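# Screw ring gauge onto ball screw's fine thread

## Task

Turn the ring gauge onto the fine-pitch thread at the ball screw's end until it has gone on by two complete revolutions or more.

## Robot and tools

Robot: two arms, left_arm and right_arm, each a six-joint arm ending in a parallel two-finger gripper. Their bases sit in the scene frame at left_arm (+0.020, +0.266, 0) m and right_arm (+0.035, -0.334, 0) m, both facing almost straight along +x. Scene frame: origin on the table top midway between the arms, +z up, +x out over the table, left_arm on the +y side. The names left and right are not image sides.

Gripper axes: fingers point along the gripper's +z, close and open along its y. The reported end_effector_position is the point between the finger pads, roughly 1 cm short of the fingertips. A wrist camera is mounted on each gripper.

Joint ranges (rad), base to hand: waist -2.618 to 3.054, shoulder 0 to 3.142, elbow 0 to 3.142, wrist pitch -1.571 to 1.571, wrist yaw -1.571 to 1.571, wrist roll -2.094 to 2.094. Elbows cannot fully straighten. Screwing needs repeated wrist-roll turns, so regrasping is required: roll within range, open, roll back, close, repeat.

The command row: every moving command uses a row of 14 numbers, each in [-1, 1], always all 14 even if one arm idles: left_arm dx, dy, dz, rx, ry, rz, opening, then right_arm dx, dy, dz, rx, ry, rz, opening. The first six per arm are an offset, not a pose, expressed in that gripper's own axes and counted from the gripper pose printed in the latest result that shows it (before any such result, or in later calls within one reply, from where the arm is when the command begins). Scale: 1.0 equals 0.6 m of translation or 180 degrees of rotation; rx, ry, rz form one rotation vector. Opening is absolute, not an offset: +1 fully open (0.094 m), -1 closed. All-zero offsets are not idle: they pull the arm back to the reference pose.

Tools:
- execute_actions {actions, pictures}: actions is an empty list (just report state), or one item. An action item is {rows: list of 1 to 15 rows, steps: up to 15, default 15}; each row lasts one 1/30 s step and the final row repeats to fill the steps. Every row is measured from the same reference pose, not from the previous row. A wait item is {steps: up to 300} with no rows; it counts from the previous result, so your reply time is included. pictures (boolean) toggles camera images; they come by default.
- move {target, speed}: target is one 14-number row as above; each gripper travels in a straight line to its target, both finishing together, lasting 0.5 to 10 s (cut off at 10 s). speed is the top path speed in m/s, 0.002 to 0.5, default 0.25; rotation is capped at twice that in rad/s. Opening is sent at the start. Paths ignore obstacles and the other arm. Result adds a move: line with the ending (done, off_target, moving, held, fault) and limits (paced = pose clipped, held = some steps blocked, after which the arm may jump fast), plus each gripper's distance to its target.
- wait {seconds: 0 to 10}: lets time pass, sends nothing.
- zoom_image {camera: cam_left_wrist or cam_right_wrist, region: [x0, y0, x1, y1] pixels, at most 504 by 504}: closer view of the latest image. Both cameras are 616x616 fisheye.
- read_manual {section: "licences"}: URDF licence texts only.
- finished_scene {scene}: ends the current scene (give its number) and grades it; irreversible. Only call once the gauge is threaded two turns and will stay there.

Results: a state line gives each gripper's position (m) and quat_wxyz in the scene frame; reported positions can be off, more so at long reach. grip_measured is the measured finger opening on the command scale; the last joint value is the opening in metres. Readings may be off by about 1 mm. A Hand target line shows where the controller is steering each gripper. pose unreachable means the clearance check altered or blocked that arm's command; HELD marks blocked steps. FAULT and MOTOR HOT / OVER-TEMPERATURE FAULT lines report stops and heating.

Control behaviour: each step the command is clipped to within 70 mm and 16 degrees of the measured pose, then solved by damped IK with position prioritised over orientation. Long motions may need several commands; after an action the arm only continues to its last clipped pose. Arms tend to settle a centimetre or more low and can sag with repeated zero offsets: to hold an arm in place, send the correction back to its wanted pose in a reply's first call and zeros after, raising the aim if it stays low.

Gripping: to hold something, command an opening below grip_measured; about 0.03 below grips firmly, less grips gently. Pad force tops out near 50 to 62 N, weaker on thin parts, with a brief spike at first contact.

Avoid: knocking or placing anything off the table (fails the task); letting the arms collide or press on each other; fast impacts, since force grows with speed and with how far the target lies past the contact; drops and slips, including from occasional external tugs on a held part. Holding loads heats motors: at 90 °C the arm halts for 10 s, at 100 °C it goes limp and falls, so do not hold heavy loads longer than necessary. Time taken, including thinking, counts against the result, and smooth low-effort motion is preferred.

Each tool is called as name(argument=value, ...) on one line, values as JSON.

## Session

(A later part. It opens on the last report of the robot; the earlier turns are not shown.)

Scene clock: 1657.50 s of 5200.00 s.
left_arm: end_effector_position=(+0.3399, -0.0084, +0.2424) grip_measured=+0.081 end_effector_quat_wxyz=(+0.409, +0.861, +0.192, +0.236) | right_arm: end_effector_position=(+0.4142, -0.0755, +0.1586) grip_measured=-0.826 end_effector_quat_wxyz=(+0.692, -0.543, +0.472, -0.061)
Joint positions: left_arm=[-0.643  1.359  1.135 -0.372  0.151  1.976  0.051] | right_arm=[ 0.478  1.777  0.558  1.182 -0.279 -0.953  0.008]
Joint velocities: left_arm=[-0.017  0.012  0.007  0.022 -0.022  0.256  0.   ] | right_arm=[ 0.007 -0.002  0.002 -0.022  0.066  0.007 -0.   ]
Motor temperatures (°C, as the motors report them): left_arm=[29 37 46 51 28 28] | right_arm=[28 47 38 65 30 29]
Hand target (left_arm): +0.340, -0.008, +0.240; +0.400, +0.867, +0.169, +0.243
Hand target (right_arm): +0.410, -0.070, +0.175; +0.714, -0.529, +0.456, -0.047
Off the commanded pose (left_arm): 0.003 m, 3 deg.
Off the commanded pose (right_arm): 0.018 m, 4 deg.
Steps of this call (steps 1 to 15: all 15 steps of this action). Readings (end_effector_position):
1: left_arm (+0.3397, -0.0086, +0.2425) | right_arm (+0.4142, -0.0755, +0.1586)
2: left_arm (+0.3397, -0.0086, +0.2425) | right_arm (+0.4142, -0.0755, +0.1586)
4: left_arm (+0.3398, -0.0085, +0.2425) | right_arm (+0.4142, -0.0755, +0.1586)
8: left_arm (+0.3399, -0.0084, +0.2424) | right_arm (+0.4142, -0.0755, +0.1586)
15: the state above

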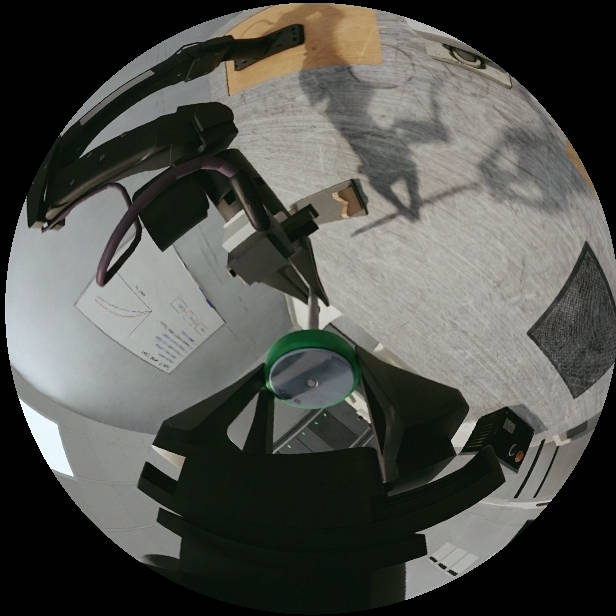

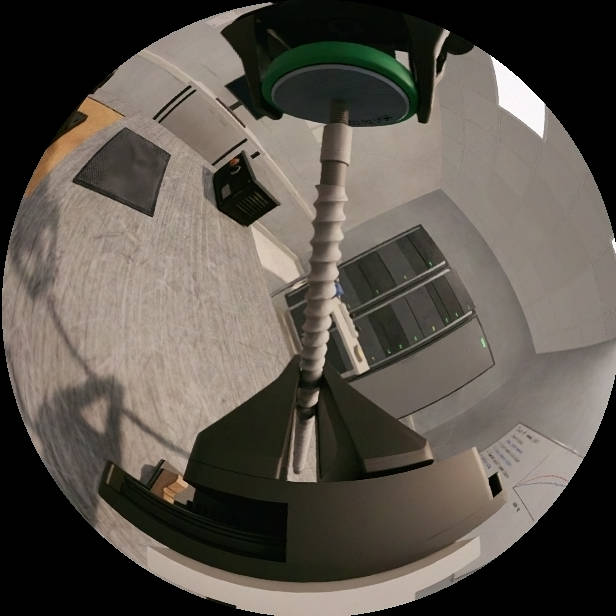

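execute_actions(actions=[{"rows": [[0.0018,-0.0049,0.003,0.0033,0.0014,0.016,0.6,-0.0215,-0.0152,0.0012,0.0117,-0.0145,0.005,-0.88]], "steps": 8}], pictures=false)

execute_actions(actions=[{"rows": [[0.0015,-0.005,0.003,0.0029,0.0022,-0.178,0.6,-0.0215,-0.0152,0.0012,0.0117,-0.0145,0.005,-0.88]], "steps": 15}], pictures=false)

execute_actions(actions=[{"rows": [[0.0038,-0.0037,0.003,0.0015,0.0033,-0.178,0.6,-0.0215,-0.0152,0.0012,0.0117,-0.0145,0.005,-0.88]], "steps": 15}], pictures=false)

execute_actions(actions=[{"rows": [[0.0051,-0.0014,0.003,-0.0003,0.0036,-0.178,0.6,-0.0215,-0.0152,0.0012,0.0117,-0.0145,0.005,-0.88]], "steps": 15}], pictures=false)

execute_actions(actions=[{"rows": [[0.0051,0.0012,0.003,-0.002,0.003,-0.178,0.6,-0.0215,-0.0152,0.0012,0.0117,-0.0145,0.005,-0.88]], "steps": 15}], pictures=false)

execute_actions(actions=[{"rows": [[0.0038,0.0036,0.003,-0.0032,0.0017,-0.178,0.6,-0.0215,-0.0152,0.0012,0.0117,-0.0145,0.005,-0.88]], "steps": 15}], pictures=false)

execute_actions(actions=[{"rows": [[0.0016,0.005,0.003,-0.0036,-0.0002,-0.178,0.6,-0.0215,-0.0152,0.0012,0.0117,-0.0145,0.005,-0.88]], "steps": 15}], pictures=false)

execute_actions(actions=[{"rows": [[-0.001,0.0052,0.003,-0.0031,-0.0018,-0.178,0.6,-0.0215,-0.0152,0.0012,0.0117,-0.0145,0.005,-0.88]], "steps": 15}], pictures=false)

execute_actions(actions=[{"rows": [[-0.0034,0.004,0.003,-0.0018,-0.0031,-0.17,0.3,-0.0215,-0.0152,0.0012,0.0117,-0.0145,0.005,-0.88]], "steps": 15}], pictures=false)

execute_actions(actions=[{"rows": [[0.001,0.005,0.003,-0.0043,0.0029,-0.02,0.2,-0.0215,-0.0152,0.0012,0.0117,-0.0145,0.005,-0.88]], "steps": 9}], pictures=false)

execute_actions(actions=[{"rows": [[-0.0029,0.0029,0.003,-0.0023,-0.0013,0,0.13,-0.0215,-0.0152,0.0012,0.0117,-0.0145,0.005,-0.88],[-0.0029,0.0029,0.003,-0.0023,-0.0013,0,0.1,-0.0215,-0.0152,0.0012,0.0117,-0.0145,0.005,-0.88],[-0.0029,0.0029,0.003,-0.0023,-0.0013,0,0.08,-0.0215,-0.0152,0.0012,0.0117,-0.0145,0.005,-0.88],[-0.0029,0.0029,0.003,-0.0023,-0.0013,0,0.06,-0.0215,-0.0152,0.0012,0.0117,-0.0145,0.005,-0.88],[-0.0029,0.0029,0.003,-0.0023,-0.0013,0,0.04,-0.0215,-0.0152,0.0012,0.0117,-0.0145,0.005,-0.88]], "steps": 10}], pictures=false)

execute_actions(actions=[{"rows": [[-0.0029,0.0029,0.003,-0.0025,-0.0007,0.178,0.04,-0.0262,-0.0152,0.0012,0.0111,-0.019,0.005,-0.88]], "steps": 15}], pictures=false)

execute_actions(actions=[{"rows": [[-0.0011,0.004,0.003,-0.0025,0.0006,0.178,0.04,-0.0262,-0.0152,0.0012,0.0111,-0.019,0.005,-0.88]], "steps": 15}], pictures=false)

execute_actions(actions=[{"rows": [[0.0009,0.004,0.003,-0.0019,0.0018,0.178,0.04,-0.0262,-0.0152,0.0012,0.0111,-0.019,0.005,-0.88]], "steps": 15}], pictures=false)

execute_actions(actions=[{"rows": [[0.0028,0.0031,0.003,-0.0008,0.0025,0.178,0.04,-0.0262,-0.0152,0.0012,0.0111,-0.019,0.005,-0.88]], "steps": 15}], pictures=false)

execute_actions(actions=[{"rows": [[0.0039,0.0014,0.003,0.0005,0.0026,0.178,0.04,-0.0262,-0.0152,0.0012,0.0111,-0.019,0.005,-0.88]], "steps": 15}], pictures=false)

execute_actions(actions=[{"rows": [[0.0041,-0.0007,0.003,0.0016,0.002,0.178,0.04,-0.0262,-0.0152,0.0012,0.0111,-0.019,0.005,-0.88]], "steps": 15}], pictures=false)

execute_actions(actions=[{"rows": [[0.0033,-0.0026,0.003,0.0024,0.001,0.178,0.04,-0.0262,-0.0152,0.0012,0.0111,-0.019,0.005,-0.88]], "steps": 15}], pictures=false)

execute_actions(actions=[{"rows": [[0.0016,-0.0037,0.003,0.0026,-0.0003,0.175,0.04,-0.0262,-0.0152,0.0012,0.0111,-0.019,0.005,-0.88]], "steps": 15}], pictures=true)

zoom_image(camera="cam_right_wrist", region=[270, 0, 430, 160])

Scene clock: 1692.03 s of 5200.00 s.
left_arm: end_effector_position=(+0.3405, -0.0081, +0.2428) grip_measured=+0.598 end_effector_quat_wxyz=(+0.403, +0.864, +0.173, +0.246) | right_arm: end_effector_position=(+0.4140, -0.0753, +0.1586) grip_measured=-0.826 end_effector_quat_wxyz=(+0.692, -0.543, +0.472, -0.060)
Joint positions: left_arm=[-0.643  1.359  1.135 -0.37   0.148  2.021  0.075] | right_arm=[ 0.479  1.777  0.558  1.182 -0.28  -0.953  0.008]
Joint velocities: left_arm=[-0.012 -0.012 -0.012 -0.051 -0.007 -0.037 -0.001] | right_arm=[ 0.007  0.007 -0.007  0.037 -0.037 -0.022 -0.001]
Motor temperatures (°C, as the motors report them): left_arm=[29 37 46 50 28 28] | right_arm=[28 47 38 65 30 29]
Hand target (left_arm): +0.341, -0.007, +0.239; +0.398, +0.867, +0.172, +0.247
Hand target (right_arm): +0.412, -0.071, +0.174; +0.712, -0.528, +0.460, -0.052
Off the commanded pose (left_arm): 0.004 m, 1 deg.
Off the commanded pose (right_arm): 0.016 m, 3 deg.
Steps of this call (steps 1 to 90: nothing new was sent; then 31.27 s passed at rest; steps 91 to 98: all 8 steps of this action). Readings (end_effector_position):
91: left_arm (+0.3399, -0.0083, +0.2424) | right_arm (+0.4143, -0.0756, +0.1586)
92: left_arm (+0.3401, -0.0083, +0.2426) | right_arm (+0.4143, -0.0756, +0.1586)
94: left_arm (+0.3404, -0.0082, +0.2427) | right_arm (+0.4141, -0.0754, +0.1586)
98: the state above

Scene clock: 1692.53 s of 5200.00 s.
left_arm: end_effector_position=(+0.3409, -0.0080, +0.2431) grip_measured=+0.598 end_effector_quat_wxyz=(+0.452, +0.794, +0.381, +0.140) | right_arm: end_effector_position=(+0.4140, -0.0753, +0.1586) grip_measured=-0.826 end_effector_quat_wxyz=(+0.692, -0.543, +0.472, -0.060)
Joint positions: left_arm=[-0.643  1.359  1.135 -0.368  0.146  1.522  0.075] | right_arm=[ 0.479  1.777  0.558  1.182 -0.28  -0.953  0.008]
Joint velocities: left_arm=[-0.017 -0.007 -0.027 -0.007 -0.022 -0.315 -0.   ] | right_arm=[-0.007 -0.012 -0.012 -0.022 -0.022 -0.037 -0.001]
Motor temperatures (°C, as the motors report them): left_arm=[29 37 46 50 28 28] | right_arm=[28 47 38 65 30 29]
Hand target (left_arm): +0.342, -0.007, +0.240; +0.451, +0.784, +0.406, +0.128
Hand target (right_arm): +0.411, -0.071, +0.173; +0.712, -0.528, +0.460, -0.051
Off the commanded pose (left_arm): 0.004 m, 4 deg.
Off the commanded pose (right_arm): 0.016 m, 3 deg.
Steps of this call (steps 1 to 15: all 15 steps of this action). Readings (end_effector_position):
1: left_arm (+0.3405, -0.0081, +0.2428) | right_arm (+0.4140, -0.0753, +0.1586)
2: left_arm (+0.3406, -0.0081, +0.2429) | right_arm (+0.4140, -0.0753, +0.1586)
4: left_arm (+0.3407, -0.0082, +0.2430) | right_arm (+0.4140, -0.0753, +0.1586)
8: left_arm (+0.3407, -0.0082, +0.2431) | right_arm (+0.4140, -0.0753, +0.1586)
15: the state above

Scene clock: 1693.03 s of 5200.00 s.
left_arm: end_effector_position=(+0.3413, -0.0078, +0.2432) grip_measured=+0.598 end_effector_quat_wxyz=(+0.473, +0.675, +0.566, +0.025) | right_arm: end_effector_position=(+0.4140, -0.0753, +0.1586) grip_measured=-0.826 end_effector_quat_wxyz=(+0.692, -0.543, +0.472, -0.060)
Joint positions: left_arm=[-0.643  1.359  1.135 -0.368  0.144  1.021  0.075] | right_arm=[ 0.479  1.777  0.558  1.182 -0.28  -0.953  0.008]
Joint velocities: left_arm=[-0.007 -0.007  0.007  0.007 -0.022 -0.286  0.   ] | right_arm=[-0.022 -0.007  0.007 -0.037 -0.051 -0.022  0.001]
Motor temperatures (°C, as the motors report them): left_arm=[29 37 46 50 28 28] | right_arm=[28 47 38 65 30 29]
Hand target (left_arm): +0.342, -0.007, +0.240; +0.469, +0.659, +0.588, +0.014
Hand target (right_arm): +0.411, -0.071, +0.173; +0.712, -0.528, +0.460, -0.051
Off the commanded pose (left_arm): 0.004 m, 3 deg.
Off the commanded pose (right_arm): 0.016 m, 3 deg.
Steps of this call (steps 1 to 15: all 15 steps of this action). Readings (end_effector_position):
1: left_arm (+0.3409, -0.0080, +0.2431) | right_arm (+0.4140, -0.0753, +0.1586)
2: left_arm (+0.3410, -0.0080, +0.2431) | right_arm (+0.4140, -0.0753, +0.1586)
4: left_arm (+0.3410, -0.0080, +0.2432) | right_arm (+0.4140, -0.0753, +0.1586)
8: left_arm (+0.3410, -0.0080, +0.2432) | right_arm (+0.4140, -0.0753, +0.1586)
15: the state above

Scene clock: 1693.53 s of 5200.00 s.
left_arm: end_effector_position=(+0.3414, -0.0077, +0.2433) grip_measured=+0.598 end_effector_quat_wxyz=(+0.464, +0.513, +0.716, -0.092) | right_arm: end_effector_position=(+0.4140, -0.0753, +0.1586) grip_measured=-0.826 end_effector_quat_wxyz=(+0.692, -0.543, +0.472, -0.060)
Joint positions: left_arm=[-0.643  1.359  1.135 -0.367  0.143  0.52   0.075] | right_arm=[ 0.479  1.777  0.558  1.182 -0.28  -0.953  0.008]
Joint velocities: left_arm=[ 0.012  0.012 -0.007 -0.007  0.007 -0.256 -0.001] | right_arm=[-0.012  0.027 -0.007 -0.095 -0.007 -0.051 -0.001]
Motor temperatures (°C, as the motors report them): left_arm=[29 37 46 50 28 28] | right_arm=[28 47 38 65 30 29]
Hand target (left_arm): +0.343, -0.007, +0.240; +0.459, +0.493, +0.733, -0.102
Hand target (right_arm): +0.411, -0.071, +0.173; +0.712, -0.528, +0.460, -0.051
Off the commanded pose (left_arm): 0.004 m, 3 deg.
Off the commanded pose (right_arm): 0.016 m, 3 deg.
Steps of this call (steps 1 to 15: all 15 steps of this action). Readings (end_effector_position):
1: left_arm (+0.3413, -0.0078, +0.2432) | right_arm (+0.4140, -0.0753, +0.1586)
2: left_arm (+0.3413, -0.0078, +0.2433) | right_arm (+0.4140, -0.0753, +0.1586)
4: left_arm (+0.3413, -0.0078, +0.2433) | right_arm (+0.4140, -0.0753, +0.1586)
8: left_arm (+0.3413, -0.0078, +0.2433) | right_arm (+0.4140, -0.0753, +0.1586)
15: the state above

Scene clock: 1694.03 s of 5200.00 s.
left_arm: end_effector_position=(+0.3415, -0.0076, +0.2432) grip_measured=+0.598 end_effector_quat_wxyz=(+0.427, +0.319, +0.821, -0.205) | right_arm: end_effector_position=(+0.4140, -0.0753, +0.1586) grip_measured=-0.826 end_effector_quat_wxyz=(+0.692, -0.543, +0.472, -0.060)
Joint positions: left_arm=[-0.643  1.359  1.135 -0.367  0.142  0.017  0.075] | right_arm=[ 0.479  1.777  0.558  1.182 -0.28  -0.953  0.008]
Joint velocities: left_arm=[ 0.027 -0.017  0.017 -0.066  0.007 -0.388  0.001] | right_arm=[-0.007 -0.012 -0.007 -0.007  0.022 -0.051 -0.001]
Motor temperatures (°C, as the motors report them): left_arm=[29 37 46 50 28 28] | right_arm=[28 47 38 65 30 29]
Hand target (left_arm): +0.343, -0.006, +0.240; +0.419, +0.295, +0.832, -0.212
Hand target (right_arm): +0.411, -0.071, +0.173; +0.712, -0.528, +0.460, -0.051
Off the commanded pose (left_arm): 0.004 m, 3 deg.
Off the commanded pose (right_arm): 0.016 m, 3 deg.
Steps of this call (steps 1 to 15: all 15 steps of this action). Readings (end_effector_position):
1: left_arm (+0.3414, -0.0077, +0.2433) | right_arm (+0.4140, -0.0753, +0.1586)
2: left_arm (+0.3414, -0.0077, +0.2433) | right_arm (+0.4140, -0.0753, +0.1586)
4: left_arm (+0.3414, -0.0077, +0.2433) | right_arm (+0.4140, -0.0753, +0.1586)
8: left_arm (+0.3414, -0.0077, +0.2433) | right_arm (+0.4140, -0.0753, +0.1586)
15: the state above

Scene clock: 1694.53 s of 5200.00 s.
left_arm: end_effector_position=(+0.3414, -0.0077, +0.2433) grip_measured=+0.598 end_effector_quat_wxyz=(+0.362, +0.104, +0.875, -0.305) | right_arm: end_effector_position=(+0.4140, -0.0753, +0.1586) grip_measured=-0.826 end_effector_quat_wxyz=(+0.692, -0.543, +0.472, -0.060)
Joint positions: left_arm=[-0.643  1.359  1.135 -0.367  0.143 -0.488  0.075] | right_arm=[ 0.479  1.777  0.558  1.182 -0.28  -0.953  0.008]
Joint velocities: left_arm=[-0.012  0.002 -0.012  0.066 -0.007 -0.242 -0.001] | right_arm=[-0.012 -0.017 -0.012  0.007  0.022  0.022 -0.001]
Motor temperatures (°C, as the motors report them): left_arm=[29 37 46 50 28 28] | right_arm=[28 47 38 65 30 29]
Hand target (left_arm): +0.343, -0.006, +0.240; +0.353, +0.079, +0.879, -0.310
Hand target (right_arm): +0.411, -0.071, +0.173; +0.712, -0.528, +0.460, -0.051
Off the commanded pose (left_arm): 0.004 m, 3 deg.
Off the commanded pose (right_arm): 0.016 m, 3 deg.
Steps of this call (steps 1 to 15: all 15 steps of this action). Readings (end_effector_position):
1: left_arm (+0.3415, -0.0076, +0.2433) | right_arm (+0.4140, -0.0753, +0.1586)
2: left_arm (+0.3414, -0.0077, +0.2433) | right_arm (+0.4140, -0.0753, +0.1586)
4: left_arm (+0.3414, -0.0077, +0.2433) | right_arm (+0.4140, -0.0753, +0.1586)
8: left_arm (+0.3414, -0.0077, +0.2433) | right_arm (+0.4140, -0.0753, +0.1586)
15: the state above

Scene clock: 1695.03 s of 5200.00 s.
left_arm: end_effector_position=(+0.3413, -0.0079, +0.2433) grip_measured=+0.598 end_effector_quat_wxyz=(+0.273, -0.119, +0.873, -0.387) | right_arm: end_effector_position=(+0.4140, -0.0753, +0.1586) grip_measured=-0.826 end_effector_quat_wxyz=(+0.692, -0.543, +0.472, -0.060)
Joint positions: left_arm=[-0.643  1.359  1.135 -0.367  0.144 -0.994  0.075] | right_arm=[ 0.479  1.777  0.558  1.182 -0.28  -0.953  0.008]
Joint velocities: left_arm=[ 0.002 -0.007 -0.017 -0.037 -0.022 -0.198  0.001] | right_arm=[-0.012 -0.007  0.007 -0.022 -0.051 -0.007 -0.001]
Motor temperatures (°C, as the motors report them): left_arm=[29 37 46 50 28 28] | right_arm=[28 47 38 65 30 29]
Hand target (left_arm): +0.343, -0.006, +0.240; +0.265, -0.143, +0.871, -0.388
Hand target (right_arm): +0.411, -0.071, +0.173; +0.712, -0.528, +0.460, -0.051
Off the commanded pose (left_arm): 0.004 m, 3 deg.
Off the commanded pose (right_arm): 0.016 m, 3 deg.
Steps of this call (steps 1 to 15: all 15 steps of this action). Readings (end_effector_position):
1: left_arm (+0.3413, -0.0078, +0.2433) | right_arm (+0.4140, -0.0753, +0.1586)
2: left_arm (+0.3413, -0.0078, +0.2433) | right_arm (+0.4140, -0.0753, +0.1586)
4: left_arm (+0.3412, -0.0079, +0.2433) | right_arm (+0.4140, -0.0753, +0.1586)
8: left_arm (+0.3412, -0.0079, +0.2433) | right_arm (+0.4140, -0.0753, +0.1586)
15: the state above

Scene clock: 1695.53 s of 5200.00 s.
left_arm: end_effector_position=(+0.3410, -0.0083, +0.2434) grip_measured=+0.598 end_effector_quat_wxyz=(+0.167, -0.333, +0.815, -0.444) | right_arm: end_effector_position=(+0.4140, -0.0753, +0.1586) grip_measured=-0.826 end_effector_quat_wxyz=(+0.692, -0.543, +0.472, -0.060)
Joint positions: left_arm=[-0.643  1.359  1.135 -0.367  0.147 -1.502  0.075] | right_arm=[ 0.479  1.777  0.558  1.182 -0.28  -0.953  0.008]
Joint velocities: left_arm=[ 0.012  0.007  0.012 -0.022  0.007 -0.3    0.001] | right_arm=[-0.002 -0.012 -0.002 -0.066 -0.066 -0.081 -0.001]
Motor temperatures (°C, as the motors report them): left_arm=[29 37 46 50 28 28] | right_arm=[28 47 38 65 30 29]
Hand target (left_arm): +0.343, -0.007, +0.240; +0.158, -0.357, +0.807, -0.443
Hand target (right_arm): +0.411, -0.071, +0.173; +0.712, -0.528, +0.460, -0.051
Off the commanded pose (left_arm): 0.004 m, 3 deg.
Off the commanded pose (right_arm): 0.016 m, 3 deg.
Steps of this call (steps 1 to 15: all 15 steps of this action). Readings (end_effector_position):
1: left_arm (+0.3412, -0.0080, +0.2434) | right_arm (+0.4140, -0.0753, +0.1586)
2: left_arm (+0.3411, -0.0081, +0.2434) | right_arm (+0.4140, -0.0753, +0.1586)
4: left_arm (+0.3410, -0.0083, +0.2434) | right_arm (+0.4140, -0.0753, +0.1586)
8: left_arm (+0.3409, -0.0083, +0.2434) | right_arm (+0.4140, -0.0753, +0.1586)
15: the state above

Scene clock: 1696.03 s of 5200.00 s.
left_arm: end_effector_position=(+0.3408, -0.0086, +0.2436) grip_measured=+0.302 end_effector_quat_wxyz=(+0.054, -0.519, +0.711, -0.471) | right_arm: end_effector_position=(+0.4140, -0.0753, +0.1586) grip_measured=-0.826 end_effector_quat_wxyz=(+0.692, -0.543, +0.472, -0.060)
Joint positions: left_arm=[-0.643  1.359  1.135 -0.366  0.149 -1.989  0.061] | right_arm=[ 0.479  1.777  0.558  1.182 -0.28  -0.953  0.008]
Joint velocities: left_arm=[ 0.002 -0.012  0.007  0.037 -0.051 -0.242 -0.   ] | right_arm=[-0.002 -0.012 -0.007  0.022 -0.066 -0.007 -0.   ]
Motor temperatures (°C, as the motors report them): left_arm=[29 37 46 50 28 28] | right_arm=[28 47 38 65 30 29]
Hand target (left_arm): +0.343, -0.007, +0.240; +0.047, -0.539, +0.699, -0.468
Hand target (right_arm): +0.411, -0.071, +0.173; +0.712, -0.528, +0.460, -0.051
Off the commanded pose (left_arm): 0.004 m, 3 deg.
Off the commanded pose (right_arm): 0.016 m, 3 deg.
Steps of this call (steps 1 to 15: all 15 steps of this action). Readings (end_effector_position):
1: left_arm (+0.3409, -0.0084, +0.2435) | right_arm (+0.4140, -0.0753, +0.1586)
2: left_arm (+0.3408, -0.0085, +0.2435) | right_arm (+0.4140, -0.0753, +0.1586)
4: left_arm (+0.3407, -0.0087, +0.2436) | right_arm (+0.4140, -0.0753, +0.1586)
8: left_arm (+0.3407, -0.0087, +0.2436) | right_arm (+0.4140, -0.0753, +0.1586)
15: the state above

Scene clock: 1696.33 s of 5200.00 s.
left_arm: end_effector_position=(+0.3396, -0.0098, +0.2437) grip_measured=+0.202 end_effector_quat_wxyz=(+0.039, -0.534, +0.700, -0.473) | right_arm: end_effector_position=(+0.4140, -0.0753, +0.1586) grip_measured=-0.826 end_effector_quat_wxyz=(+0.692, -0.543, +0.472, -0.060)
Joint positions: left_arm=[-0.643  1.359  1.135 -0.366  0.159 -2.036  0.056] | right_arm=[ 0.479  1.777  0.558  1.182 -0.28  -0.953  0.008]
Joint velocities: left_arm=[-0.007 -0.012 -0.007 -0.022  0.037 -0.095 -0.   ] | right_arm=[-0.002 -0.002 -0.007 -0.037 -0.022 -0.007 -0.001]
Motor temperatures (°C, as the motors report them): left_arm=[29 37 46 50 28 28] | right_arm=[28 47 38 65 30 29]
Hand target (left_arm): +0.339, -0.010, +0.241; +0.032, -0.540, +0.698, -0.470
Hand target (right_arm): +0.411, -0.071, +0.173; +0.712, -0.528, +0.460, -0.051
Off the commanded pose (left_arm): 0.003 m, 1 deg.
Off the commanded pose (right_arm): 0.016 m, 3 deg.
Steps of this call (steps 1 to 9: all 9 steps of this action). Readings (end_effector_position):
1: left_arm (+0.3406, -0.0088, +0.2436) | right_arm (+0.4140, -0.0753, +0.1586)
2: left_arm (+0.3404, -0.0090, +0.2436) | right_arm (+0.4140, -0.0753, +0.1586)
4: left_arm (+0.3400, -0.0094, +0.2437) | right_arm (+0.4140, -0.0753, +0.1586)
8: left_arm (+0.3396, -0.0098, +0.2437) | right_arm (+0.4140, -0.0753, +0.1586)
9: the state above

Scene clock: 1696.67 s of 5200.00 s.
left_arm: end_effector_position=(+0.3393, -0.0101, +0.2438) grip_measured=+0.081 end_effector_quat_wxyz=(+0.037, -0.534, +0.700, -0.473) | right_arm: end_effector_position=(+0.4141, -0.0754, +0.1586) grip_measured=-0.826 end_effector_quat_wxyz=(+0.692, -0.542, +0.474, -0.059)
Joint positions: left_arm=[-0.643  1.359  1.135 -0.366  0.161 -2.037  0.051] | right_arm=[ 0.479  1.777  0.558  1.182 -0.279 -0.948  0.008]
Joint velocities: left_arm=[-0.002 -0.002 -0.002 -0.037 -0.037  0.037  0.   ] | right_arm=[ 0.002  0.002  0.007 -0.051  0.051 -0.037  0.001]
Motor temperatures (°C, as the motors report them): left_arm=[29 37 46 50 28 28] | right_arm=[28 47 38 65 30 29]
Hand target (left_arm): +0.340, -0.010, +0.241; +0.038, -0.535, +0.701, -0.469
Hand target (right_arm): +0.411, -0.071, +0.173; +0.712, -0.528, +0.460, -0.052
Off the commanded pose (left_arm): 0.003 m, 0 deg.
Off the commanded pose (right_arm): 0.016 m, 3 deg.
Steps of this call (steps 1 to 10: all 10 steps of this action). Readings (end_effector_position):
1: left_arm (+0.3395, -0.0099, +0.2437) | right_arm (+0.4140, -0.0753, +0.1586)
2: left_arm (+0.3395, -0.0099, +0.2437) | right_arm (+0.4141, -0.0753, +0.1586)
4: left_arm (+0.3393, -0.0101, +0.2438) | right_arm (+0.4141, -0.0754, +0.1586)
8: left_arm (+0.3393, -0.0101, +0.2438) | right_arm (+0.4141, -0.0754, +0.1586)
10: the state above

Scene clock: 1697.17 s of 5200.00 s.
left_arm: end_effector_position=(+0.3390, -0.0101, +0.2435) grip_measured=+0.081 end_effector_quat_wxyz=(+0.152, -0.345, +0.810, -0.449) | right_arm: end_effector_position=(+0.4141, -0.0753, +0.1590) grip_measured=-0.826 end_effector_quat_wxyz=(+0.692, -0.541, +0.474, -0.058)
Joint positions: left_arm=[-0.643  1.359  1.135 -0.368  0.162 -1.539  0.051] | right_arm=[ 0.479  1.777  0.558  1.183 -0.279 -0.946  0.008]
Joint velocities: left_arm=[ 0.002  0.012  0.007  0.007  0.007  0.271 -0.   ] | right_arm=[ 0.007 -0.007 -0.002  0.066 -0.007  0.037 -0.   ]
Motor temperatures (°C, as the motors report them): left_arm=[29 37 46 50 28 28] | right_arm=[28 47 38 65 30 29]
Hand target (left_arm): +0.340, -0.010, +0.241; +0.165, -0.322, +0.821, -0.441
Hand target (right_arm): +0.410, -0.070, +0.175; +0.715, -0.528, +0.457, -0.046
Off the commanded pose (left_arm): 0.003 m, 4 deg.
Off the commanded pose (right_arm): 0.018 m, 4 deg.
Steps of this call (steps 1 to 15: all 15 steps of this action). Readings (end_effector_position):
1: left_arm (+0.3393, -0.0101, +0.2438) | right_arm (+0.4141, -0.0753, +0.1586)
2: left_arm (+0.3393, -0.0101, +0.2438) | right_arm (+0.4141, -0.0753, +0.1587)
4: left_arm (+0.3393, -0.0101, +0.2438) | right_arm (+0.4141, -0.0753, +0.1588)
8: left_arm (+0.3393, -0.0101, +0.2438) | right_arm (+0.4141, -0.0753, +0.1589)
15: the state above

Scene clock: 1697.67 s of 5200.00 s.
left_arm: end_effector_position=(+0.3388, -0.0098, +0.2429) grip_measured=+0.081 end_effector_quat_wxyz=(+0.257, -0.136, +0.871, -0.397) | right_arm: end_effector_position=(+0.4141, -0.0753, +0.1593) grip_measured=-0.826 end_effector_quat_wxyz=(+0.693, -0.542, +0.473, -0.060)
Joint positions: left_arm=[-0.643  1.359  1.135 -0.37   0.161 -1.043  0.051] | right_arm=[ 0.479  1.777  0.558  1.185 -0.279 -0.949  0.008]
Joint velocities: left_arm=[ 0.007 -0.007 -0.012 -0.095  0.037  0.359  0.   ] | right_arm=[ 0.002 -0.017 -0.017  0.037 -0.022  0.022 -0.001]
Motor temperatures (°C, as the motors report them): left_arm=[29 37 46 50 28 28] | right_arm=[28 47 38 65 30 29]
Hand target (left_arm): +0.339, -0.010, +0.240; +0.268, -0.109, +0.875, -0.387
Hand target (right_arm): +0.410, -0.070, +0.176; +0.715, -0.528, +0.456, -0.045
Off the commanded pose (left_arm): 0.003 m, 4 deg.
Off the commanded pose (right_arm): 0.018 m, 4 deg.
Steps of this call (steps 1 to 15: all 15 steps of this action). Readings (end_effector_position):
1: left_arm (+0.3390, -0.0101, +0.2435) | right_arm (+0.4141, -0.0753, +0.1590)
2: left_arm (+0.3390, -0.0101, +0.2435) | right_arm (+0.4141, -0.0753, +0.1591)
4: left_arm (+0.3390, -0.0101, +0.2435) | right_arm (+0.4141, -0.0753, +0.1592)
8: left_arm (+0.3389, -0.0099, +0.2431) | right_arm (+0.4141, -0.0753, +0.1593)
15: the state above

Scene clock: 1698.17 s of 5200.00 s.
left_arm: end_effector_position=(+0.3391, -0.0094, +0.2428) grip_measured=+0.081 end_effector_quat_wxyz=(+0.348, +0.082, +0.877, -0.320) | right_arm: end_effector_position=(+0.4141, -0.0753, +0.1593) grip_measured=-0.826 end_effector_quat_wxyz=(+0.693, -0.542, +0.472, -0.060)
Joint positions: left_arm=[-0.643  1.359  1.135 -0.371  0.159 -0.545  0.051] | right_arm=[ 0.479  1.777  0.558  1.185 -0.279 -0.949  0.008]
Joint velocities: left_arm=[-0.007 -0.012  0.027  0.022  0.022  0.271  0.001] | right_arm=[ 0.012  0.002 -0.002  0.051 -0.007 -0.022 -0.001]
Motor temperatures (°C, as the motors report them): left_arm=[29 37 46 50 28 28] | right_arm=[28 47 38 65 30 29]
Hand target (left_arm): +0.339, -0.010, +0.240; +0.354, +0.109, +0.876, -0.309
Hand target (right_arm): +0.410, -0.070, +0.176; +0.715, -0.528, +0.455, -0.047
Off the commanded pose (left_arm): 0.003 m, 4 deg.
Off the commanded pose (right_arm): 0.018 m, 4 deg.
Steps of this call (steps 1 to 15: all 15 steps of this action). Readings (end_effector_position):
1: left_arm (+0.3389, -0.0097, +0.2429) | right_arm (+0.4141, -0.0753, +0.1593)
2: left_arm (+0.3389, -0.0097, +0.2429) | right_arm (+0.4141, -0.0753, +0.1593)
4: left_arm (+0.3390, -0.0096, +0.2429) | right_arm (+0.4141, -0.0753, +0.1593)
8: left_arm (+0.3391, -0.0095, +0.2429) | right_arm (+0.4141, -0.0753, +0.1593)
15: the state above

Scene clock: 1698.67 s of 5200.00 s.
left_arm: end_effector_position=(+0.3393, -0.0092, +0.2428) grip_measured=+0.081 end_effector_quat_wxyz=(+0.417, +0.297, +0.830, -0.223) | right_arm: end_effector_position=(+0.4141, -0.0753, +0.1593) grip_measured=-0.826 end_effector_quat_wxyz=(+0.693, -0.542, +0.472, -0.060)
Joint positions: left_arm=[-0.643  1.359  1.135 -0.371  0.157 -0.043  0.051] | right_arm=[ 0.479  1.777  0.558  1.185 -0.279 -0.95   0.008]
Joint velocities: left_arm=[-0.007  0.007 -0.007 -0.022  0.037  0.315 -0.001] | right_arm=[-0.002  0.002 -0.012 -0.007  0.007 -0.037 -0.001]
Motor temperatures (°C, as the motors report them): left_arm=[29 37 46 50 28 28] | right_arm=[28 47 38 65 30 29]
Hand target (left_arm): +0.340, -0.009, +0.240; +0.419, +0.321, +0.823, -0.211
Hand target (right_arm): +0.410, -0.070, +0.176; +0.715, -0.528, +0.455, -0.047
Off the commanded pose (left_arm): 0.003 m, 3 deg.
Off the commanded pose (right_arm): 0.018 m, 4 deg.
Steps of this call (steps 1 to 15: all 15 steps of this action). Readings (end_effector_position):
1: left_arm (+0.3392, -0.0093, +0.2428) | right_arm (+0.4141, -0.0753, +0.1593)
2: left_arm (+0.3392, -0.0093, +0.2428) | right_arm (+0.4141, -0.0753, +0.1593)
4: left_arm (+0.3393, -0.0093, +0.2428) | right_arm (+0.4141, -0.0753, +0.1593)
8: left_arm (+0.3393, -0.0092, +0.2428) | right_arm (+0.4141, -0.0753, +0.1593)
15: the state above

Scene clock: 1699.17 s of 5200.00 s.
left_arm: end_effector_position=(+0.3394, -0.0091, +0.2428) grip_measured=+0.081 end_effector_quat_wxyz=(+0.459, +0.495, +0.729, -0.112) | right_arm: end_effector_position=(+0.4141, -0.0753, +0.1593) grip_measured=-0.826 end_effector_quat_wxyz=(+0.693, -0.542, +0.472, -0.060)
Joint positions: left_arm=[-0.643  1.359  1.135 -0.371  0.156  0.462  0.051] | right_arm=[ 0.479  1.777  0.558  1.185 -0.279 -0.95   0.008]
Joint velocities: left_arm=[-0.012  0.002  0.002 -0.022 -0.051  0.315 -0.   ] | right_arm=[ 0.002 -0.007  0.012 -0.037 -0.022 -0.095 -0.   ]
Motor temperatures (°C, as the motors report them): left_arm=[29 37 46 50 28 28] | right_arm=[28 47 38 65 30 29]
Hand target (left_arm): +0.340, -0.009, +0.240; +0.458, +0.515, +0.718, -0.099
Hand target (right_arm): +0.410, -0.070, +0.176; +0.715, -0.528, +0.455, -0.047
Off the commanded pose (left_arm): 0.003 m, 3 deg.
Off the commanded pose (right_arm): 0.018 m, 4 deg.
Steps of this call (steps 1 to 15: all 15 steps of this action). Readings (end_effector_position):
1: left_arm (+0.3394, -0.0092, +0.2428) | right_arm (+0.4141, -0.0753, +0.1593)
2: left_arm (+0.3394, -0.0092, +0.2428) | right_arm (+0.4141, -0.0753, +0.1593)
4: left_arm (+0.3394, -0.0092, +0.2428) | right_arm (+0.4141, -0.0753, +0.1593)
8: left_arm (+0.3394, -0.0091, +0.2428) | right_arm (+0.4141, -0.0753, +0.1593)
15: the state above

Scene clock: 1699.67 s of 5200.00 s.
left_arm: end_effector_position=(+0.3395, -0.0091, +0.2427) grip_measured=+0.081 end_effector_quat_wxyz=(+0.472, +0.661, +0.583, +0.007) | right_arm: end_effector_position=(+0.4140, -0.0753, +0.1594) grip_measured=-0.826 end_effector_quat_wxyz=(+0.693, -0.542, +0.472, -0.060)
Joint positions: left_arm=[-0.643  1.359  1.135 -0.371  0.156  0.967  0.051] | right_arm=[ 0.479  1.777  0.558  1.185 -0.28  -0.95   0.008]
Joint velocities: left_arm=[ 0.012  0.002  0.027 -0.081 -0.051  0.286 -0.   ] | right_arm=[ 0.002 -0.017 -0.002 -0.007 -0.081  0.051 -0.001]
Motor temperatures (°C, as the motors report them): left_arm=[29 37 46 50 28 28] | right_arm=[28 47 38 65 30 29]
Hand target (left_arm): +0.340, -0.009, +0.240; +0.469, +0.678, +0.566, +0.019
Hand target (right_arm): +0.410, -0.070, +0.176; +0.715, -0.528, +0.455, -0.047
Off the commanded pose (left_arm): 0.003 m, 3 deg.
Off the commanded pose (right_arm): 0.018 m, 4 deg.
Steps of this call (steps 1 to 15: all 15 steps of this action). Readings (end_effector_position):
1: left_arm (+0.3394, -0.0091, +0.2428) | right_arm (+0.4141, -0.0753, +0.1594)
2: left_arm (+0.3394, -0.0091, +0.2428) | right_arm (+0.4141, -0.0753, +0.1594)
4: left_arm (+0.3394, -0.0091, +0.2428) | right_arm (+0.4141, -0.0753, +0.1594)
8: left_arm (+0.3395, -0.0091, +0.2427) | right_arm (+0.4140, -0.0753, +0.1594)
15: the state above

Scene clock: 1700.17 s of 5200.00 s.
left_arm: end_effector_position=(+0.3396, -0.0090, +0.2427) grip_measured=+0.081 end_effector_quat_wxyz=(+0.456, +0.786, +0.399, +0.125) | right_arm: end_effector_position=(+0.4141, -0.0753, +0.1595) grip_measured=-0.826 end_effector_quat_wxyz=(+0.693, -0.542, +0.471, -0.061)
Joint positions: left_arm=[-0.643  1.359  1.135 -0.371  0.155  1.472  0.051] | right_arm=[ 0.479  1.777  0.558  1.186 -0.28  -0.952  0.008]
Joint velocities: left_arm=[ 0.007 -0.017  0.002 -0.007  0.037  0.3    0.001] | right_arm=[-0.012  0.012 -0.002 -0.022  0.037 -0.051 -0.   ]
Motor temperatures (°C, as the motors report them): left_arm=[29 37 46 50 28 28] | right_arm=[28 47 38 65 30 29]
Hand target (left_arm): +0.340, -0.009, +0.240; +0.449, +0.798, +0.379, +0.136
Hand target (right_arm): +0.410, -0.070, +0.176; +0.715, -0.528, +0.455, -0.047
Off the commanded pose (left_arm): 0.003 m, 3 deg.
Off the commanded pose (right_arm): 0.018 m, 4 deg.
Steps of this call (steps 1 to 15: all 15 steps of this action). Readings (end_effector_position):
1: left_arm (+0.3395, -0.0091, +0.2427) | right_arm (+0.4140, -0.0753, +0.1594)
2: left_arm (+0.3395, -0.0091, +0.2427) | right_arm (+0.4140, -0.0753, +0.1594)
4: left_arm (+0.3395, -0.0090, +0.2427) | right_arm (+0.4140, -0.0753, +0.1594)
8: left_arm (+0.3396, -0.0090, +0.2427) | right_arm (+0.4140, -0.0753, +0.1595)
15: the state above

Scene clock: 1700.67 s of 5200.00 s.
left_arm: end_effector_position=(+0.3398, -0.0087, +0.2427) grip_measured=+0.081 end_effector_quat_wxyz=(+0.411, +0.860, +0.194, +0.234) | right_arm: end_effector_position=(+0.4141, -0.0753, +0.1596) grip_measured=-0.826 end_effector_quat_wxyz=(+0.693, -0.543, +0.471, -0.062)
Joint positions: left_arm=[-0.643  1.359  1.135 -0.371  0.153  1.968  0.051] | right_arm=[ 0.479  1.777  0.558  1.186 -0.28  -0.954  0.008]
Joint velocities: left_arm=[-0.007 -0.002 -0.002  0.022  0.051  0.227 -0.001] | right_arm=[-0.007 -0.017  0.002 -0.007  0.007 -0.007 -0.   ]
Motor temperatures (°C, as the motors report them): left_arm=[29 37 46 50 28 28] | right_arm=[28 47 38 65 30 29]
Hand target (left_arm): +0.340, -0.009, +0.240; +0.402, +0.866, +0.172, +0.242
Hand target (right_arm): +0.410, -0.070, +0.176; +0.716, -0.529, +0.454, -0.048
Off the commanded pose (left_arm): 0.003 m, 3 deg.
Off the commanded pose (right_arm): 0.018 m, 4 deg.
Steps of this call (steps 1 to 15: all 15 steps of this action). Readings (end_effector_position):
1: left_arm (+0.3396, -0.0089, +0.2427) | right_arm (+0.4141, -0.0753, +0.1595)
2: left_arm (+0.3396, -0.0089, +0.2427) | right_arm (+0.4141, -0.0753, +0.1595)
4: left_arm (+0.3397, -0.0088, +0.2427) | right_arm (+0.4141, -0.0753, +0.1595)
8: left_arm (+0.3398, -0.0087, +0.2427) | right_arm (+0.4141, -0.0753, +0.1595)
15: the state above

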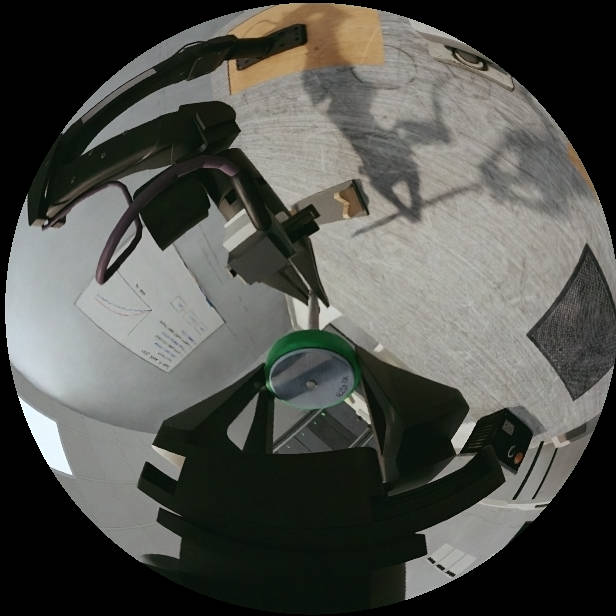

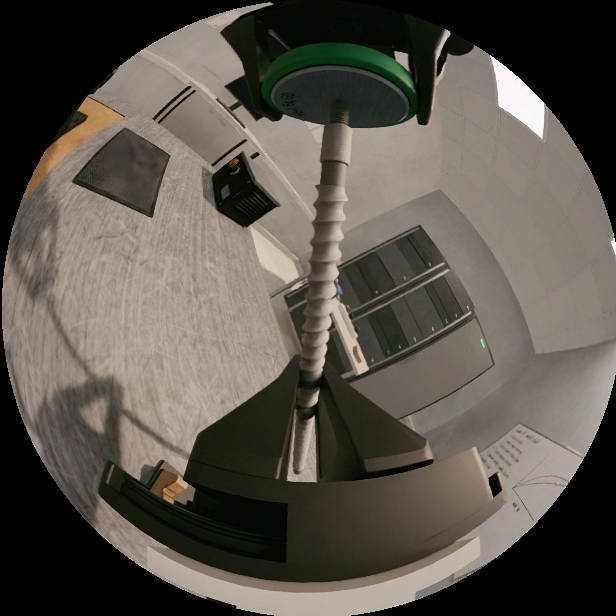

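Region (270, 0, 430, 160) of cam_right_wrist's 616x616 image, scaled by 3.150, with more detail than that image has.

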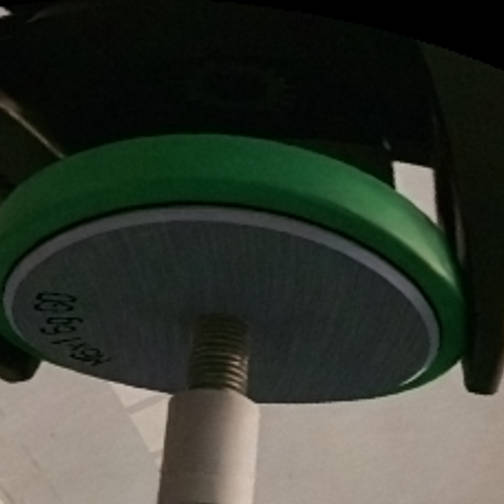

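execute_actions(actions=[{"rows": [[0.0018,-0.0049,0.003,0.0033,0.0014,0.016,0.6,-0.0215,-0.0152,0.0012,0.0117,-0.0145,0.005,-0.88]], "steps": 10}], pictures=false)

finished_scene(scene=1)

Scene clock: 1709.80 s of 5200.00 s.
left_arm: end_effector_position=(+0.3405, -0.0084, +0.2430) grip_measured=+0.598 end_effector_quat_wxyz=(+0.405, +0.863, +0.175, +0.245) | right_arm: end_effector_position=(+0.4138, -0.0750, +0.1595) grip_measured=-0.826 end_effector_quat_wxyz=(+0.693, -0.543, +0.471, -0.061)
Joint positions: left_arm=[-0.643  1.359  1.135 -0.369  0.149  2.014  0.075] | right_arm=[ 0.479  1.777  0.558  1.186 -0.281 -0.953  0.008]
Joint velocities: left_arm=[ 0.002  0.012  0.007  0.037  0.037 -0.022 -0.001] | right_arm=[-0.002  0.002 -0.002  0.022 -0.11  -0.022 -0.001]
Motor temperatures (°C, as the motors report them): left_arm=[29 37 46 50 28 28] | right_arm=[28 47 38 65 30 29]
Hand target (left_arm): +0.341, -0.007, +0.240; +0.400, +0.866, +0.175, +0.245
Hand target (right_arm): +0.411, -0.071, +0.174; +0.713, -0.528, +0.458, -0.052
Off the commanded pose (left_arm): 0.004 m, 1 deg.
Off the commanded pose (right_arm): 0.016 m, 3 deg.
Steps of this call (steps 1 to 90: nothing new was sent; then 5.80 s passed at rest; steps 91 to 100: all 10 steps of this action). Readings (end_effector_position):
91: left_arm (+0.3398, -0.0087, +0.2427) | right_arm (+0.4141, -0.0754, +0.1595)
92: left_arm (+0.3400, -0.0086, +0.2428) | right_arm (+0.4141, -0.0753, +0.1595)
94: left_arm (+0.3403, -0.0086, +0.2431) | right_arm (+0.4139, -0.0751, +0.1595)
98: left_arm (+0.3404, -0.0084, +0.2430) | right_arm (+0.4138, -0.0750, +0.1595)
100: the state above

The scene is finished: the task was done.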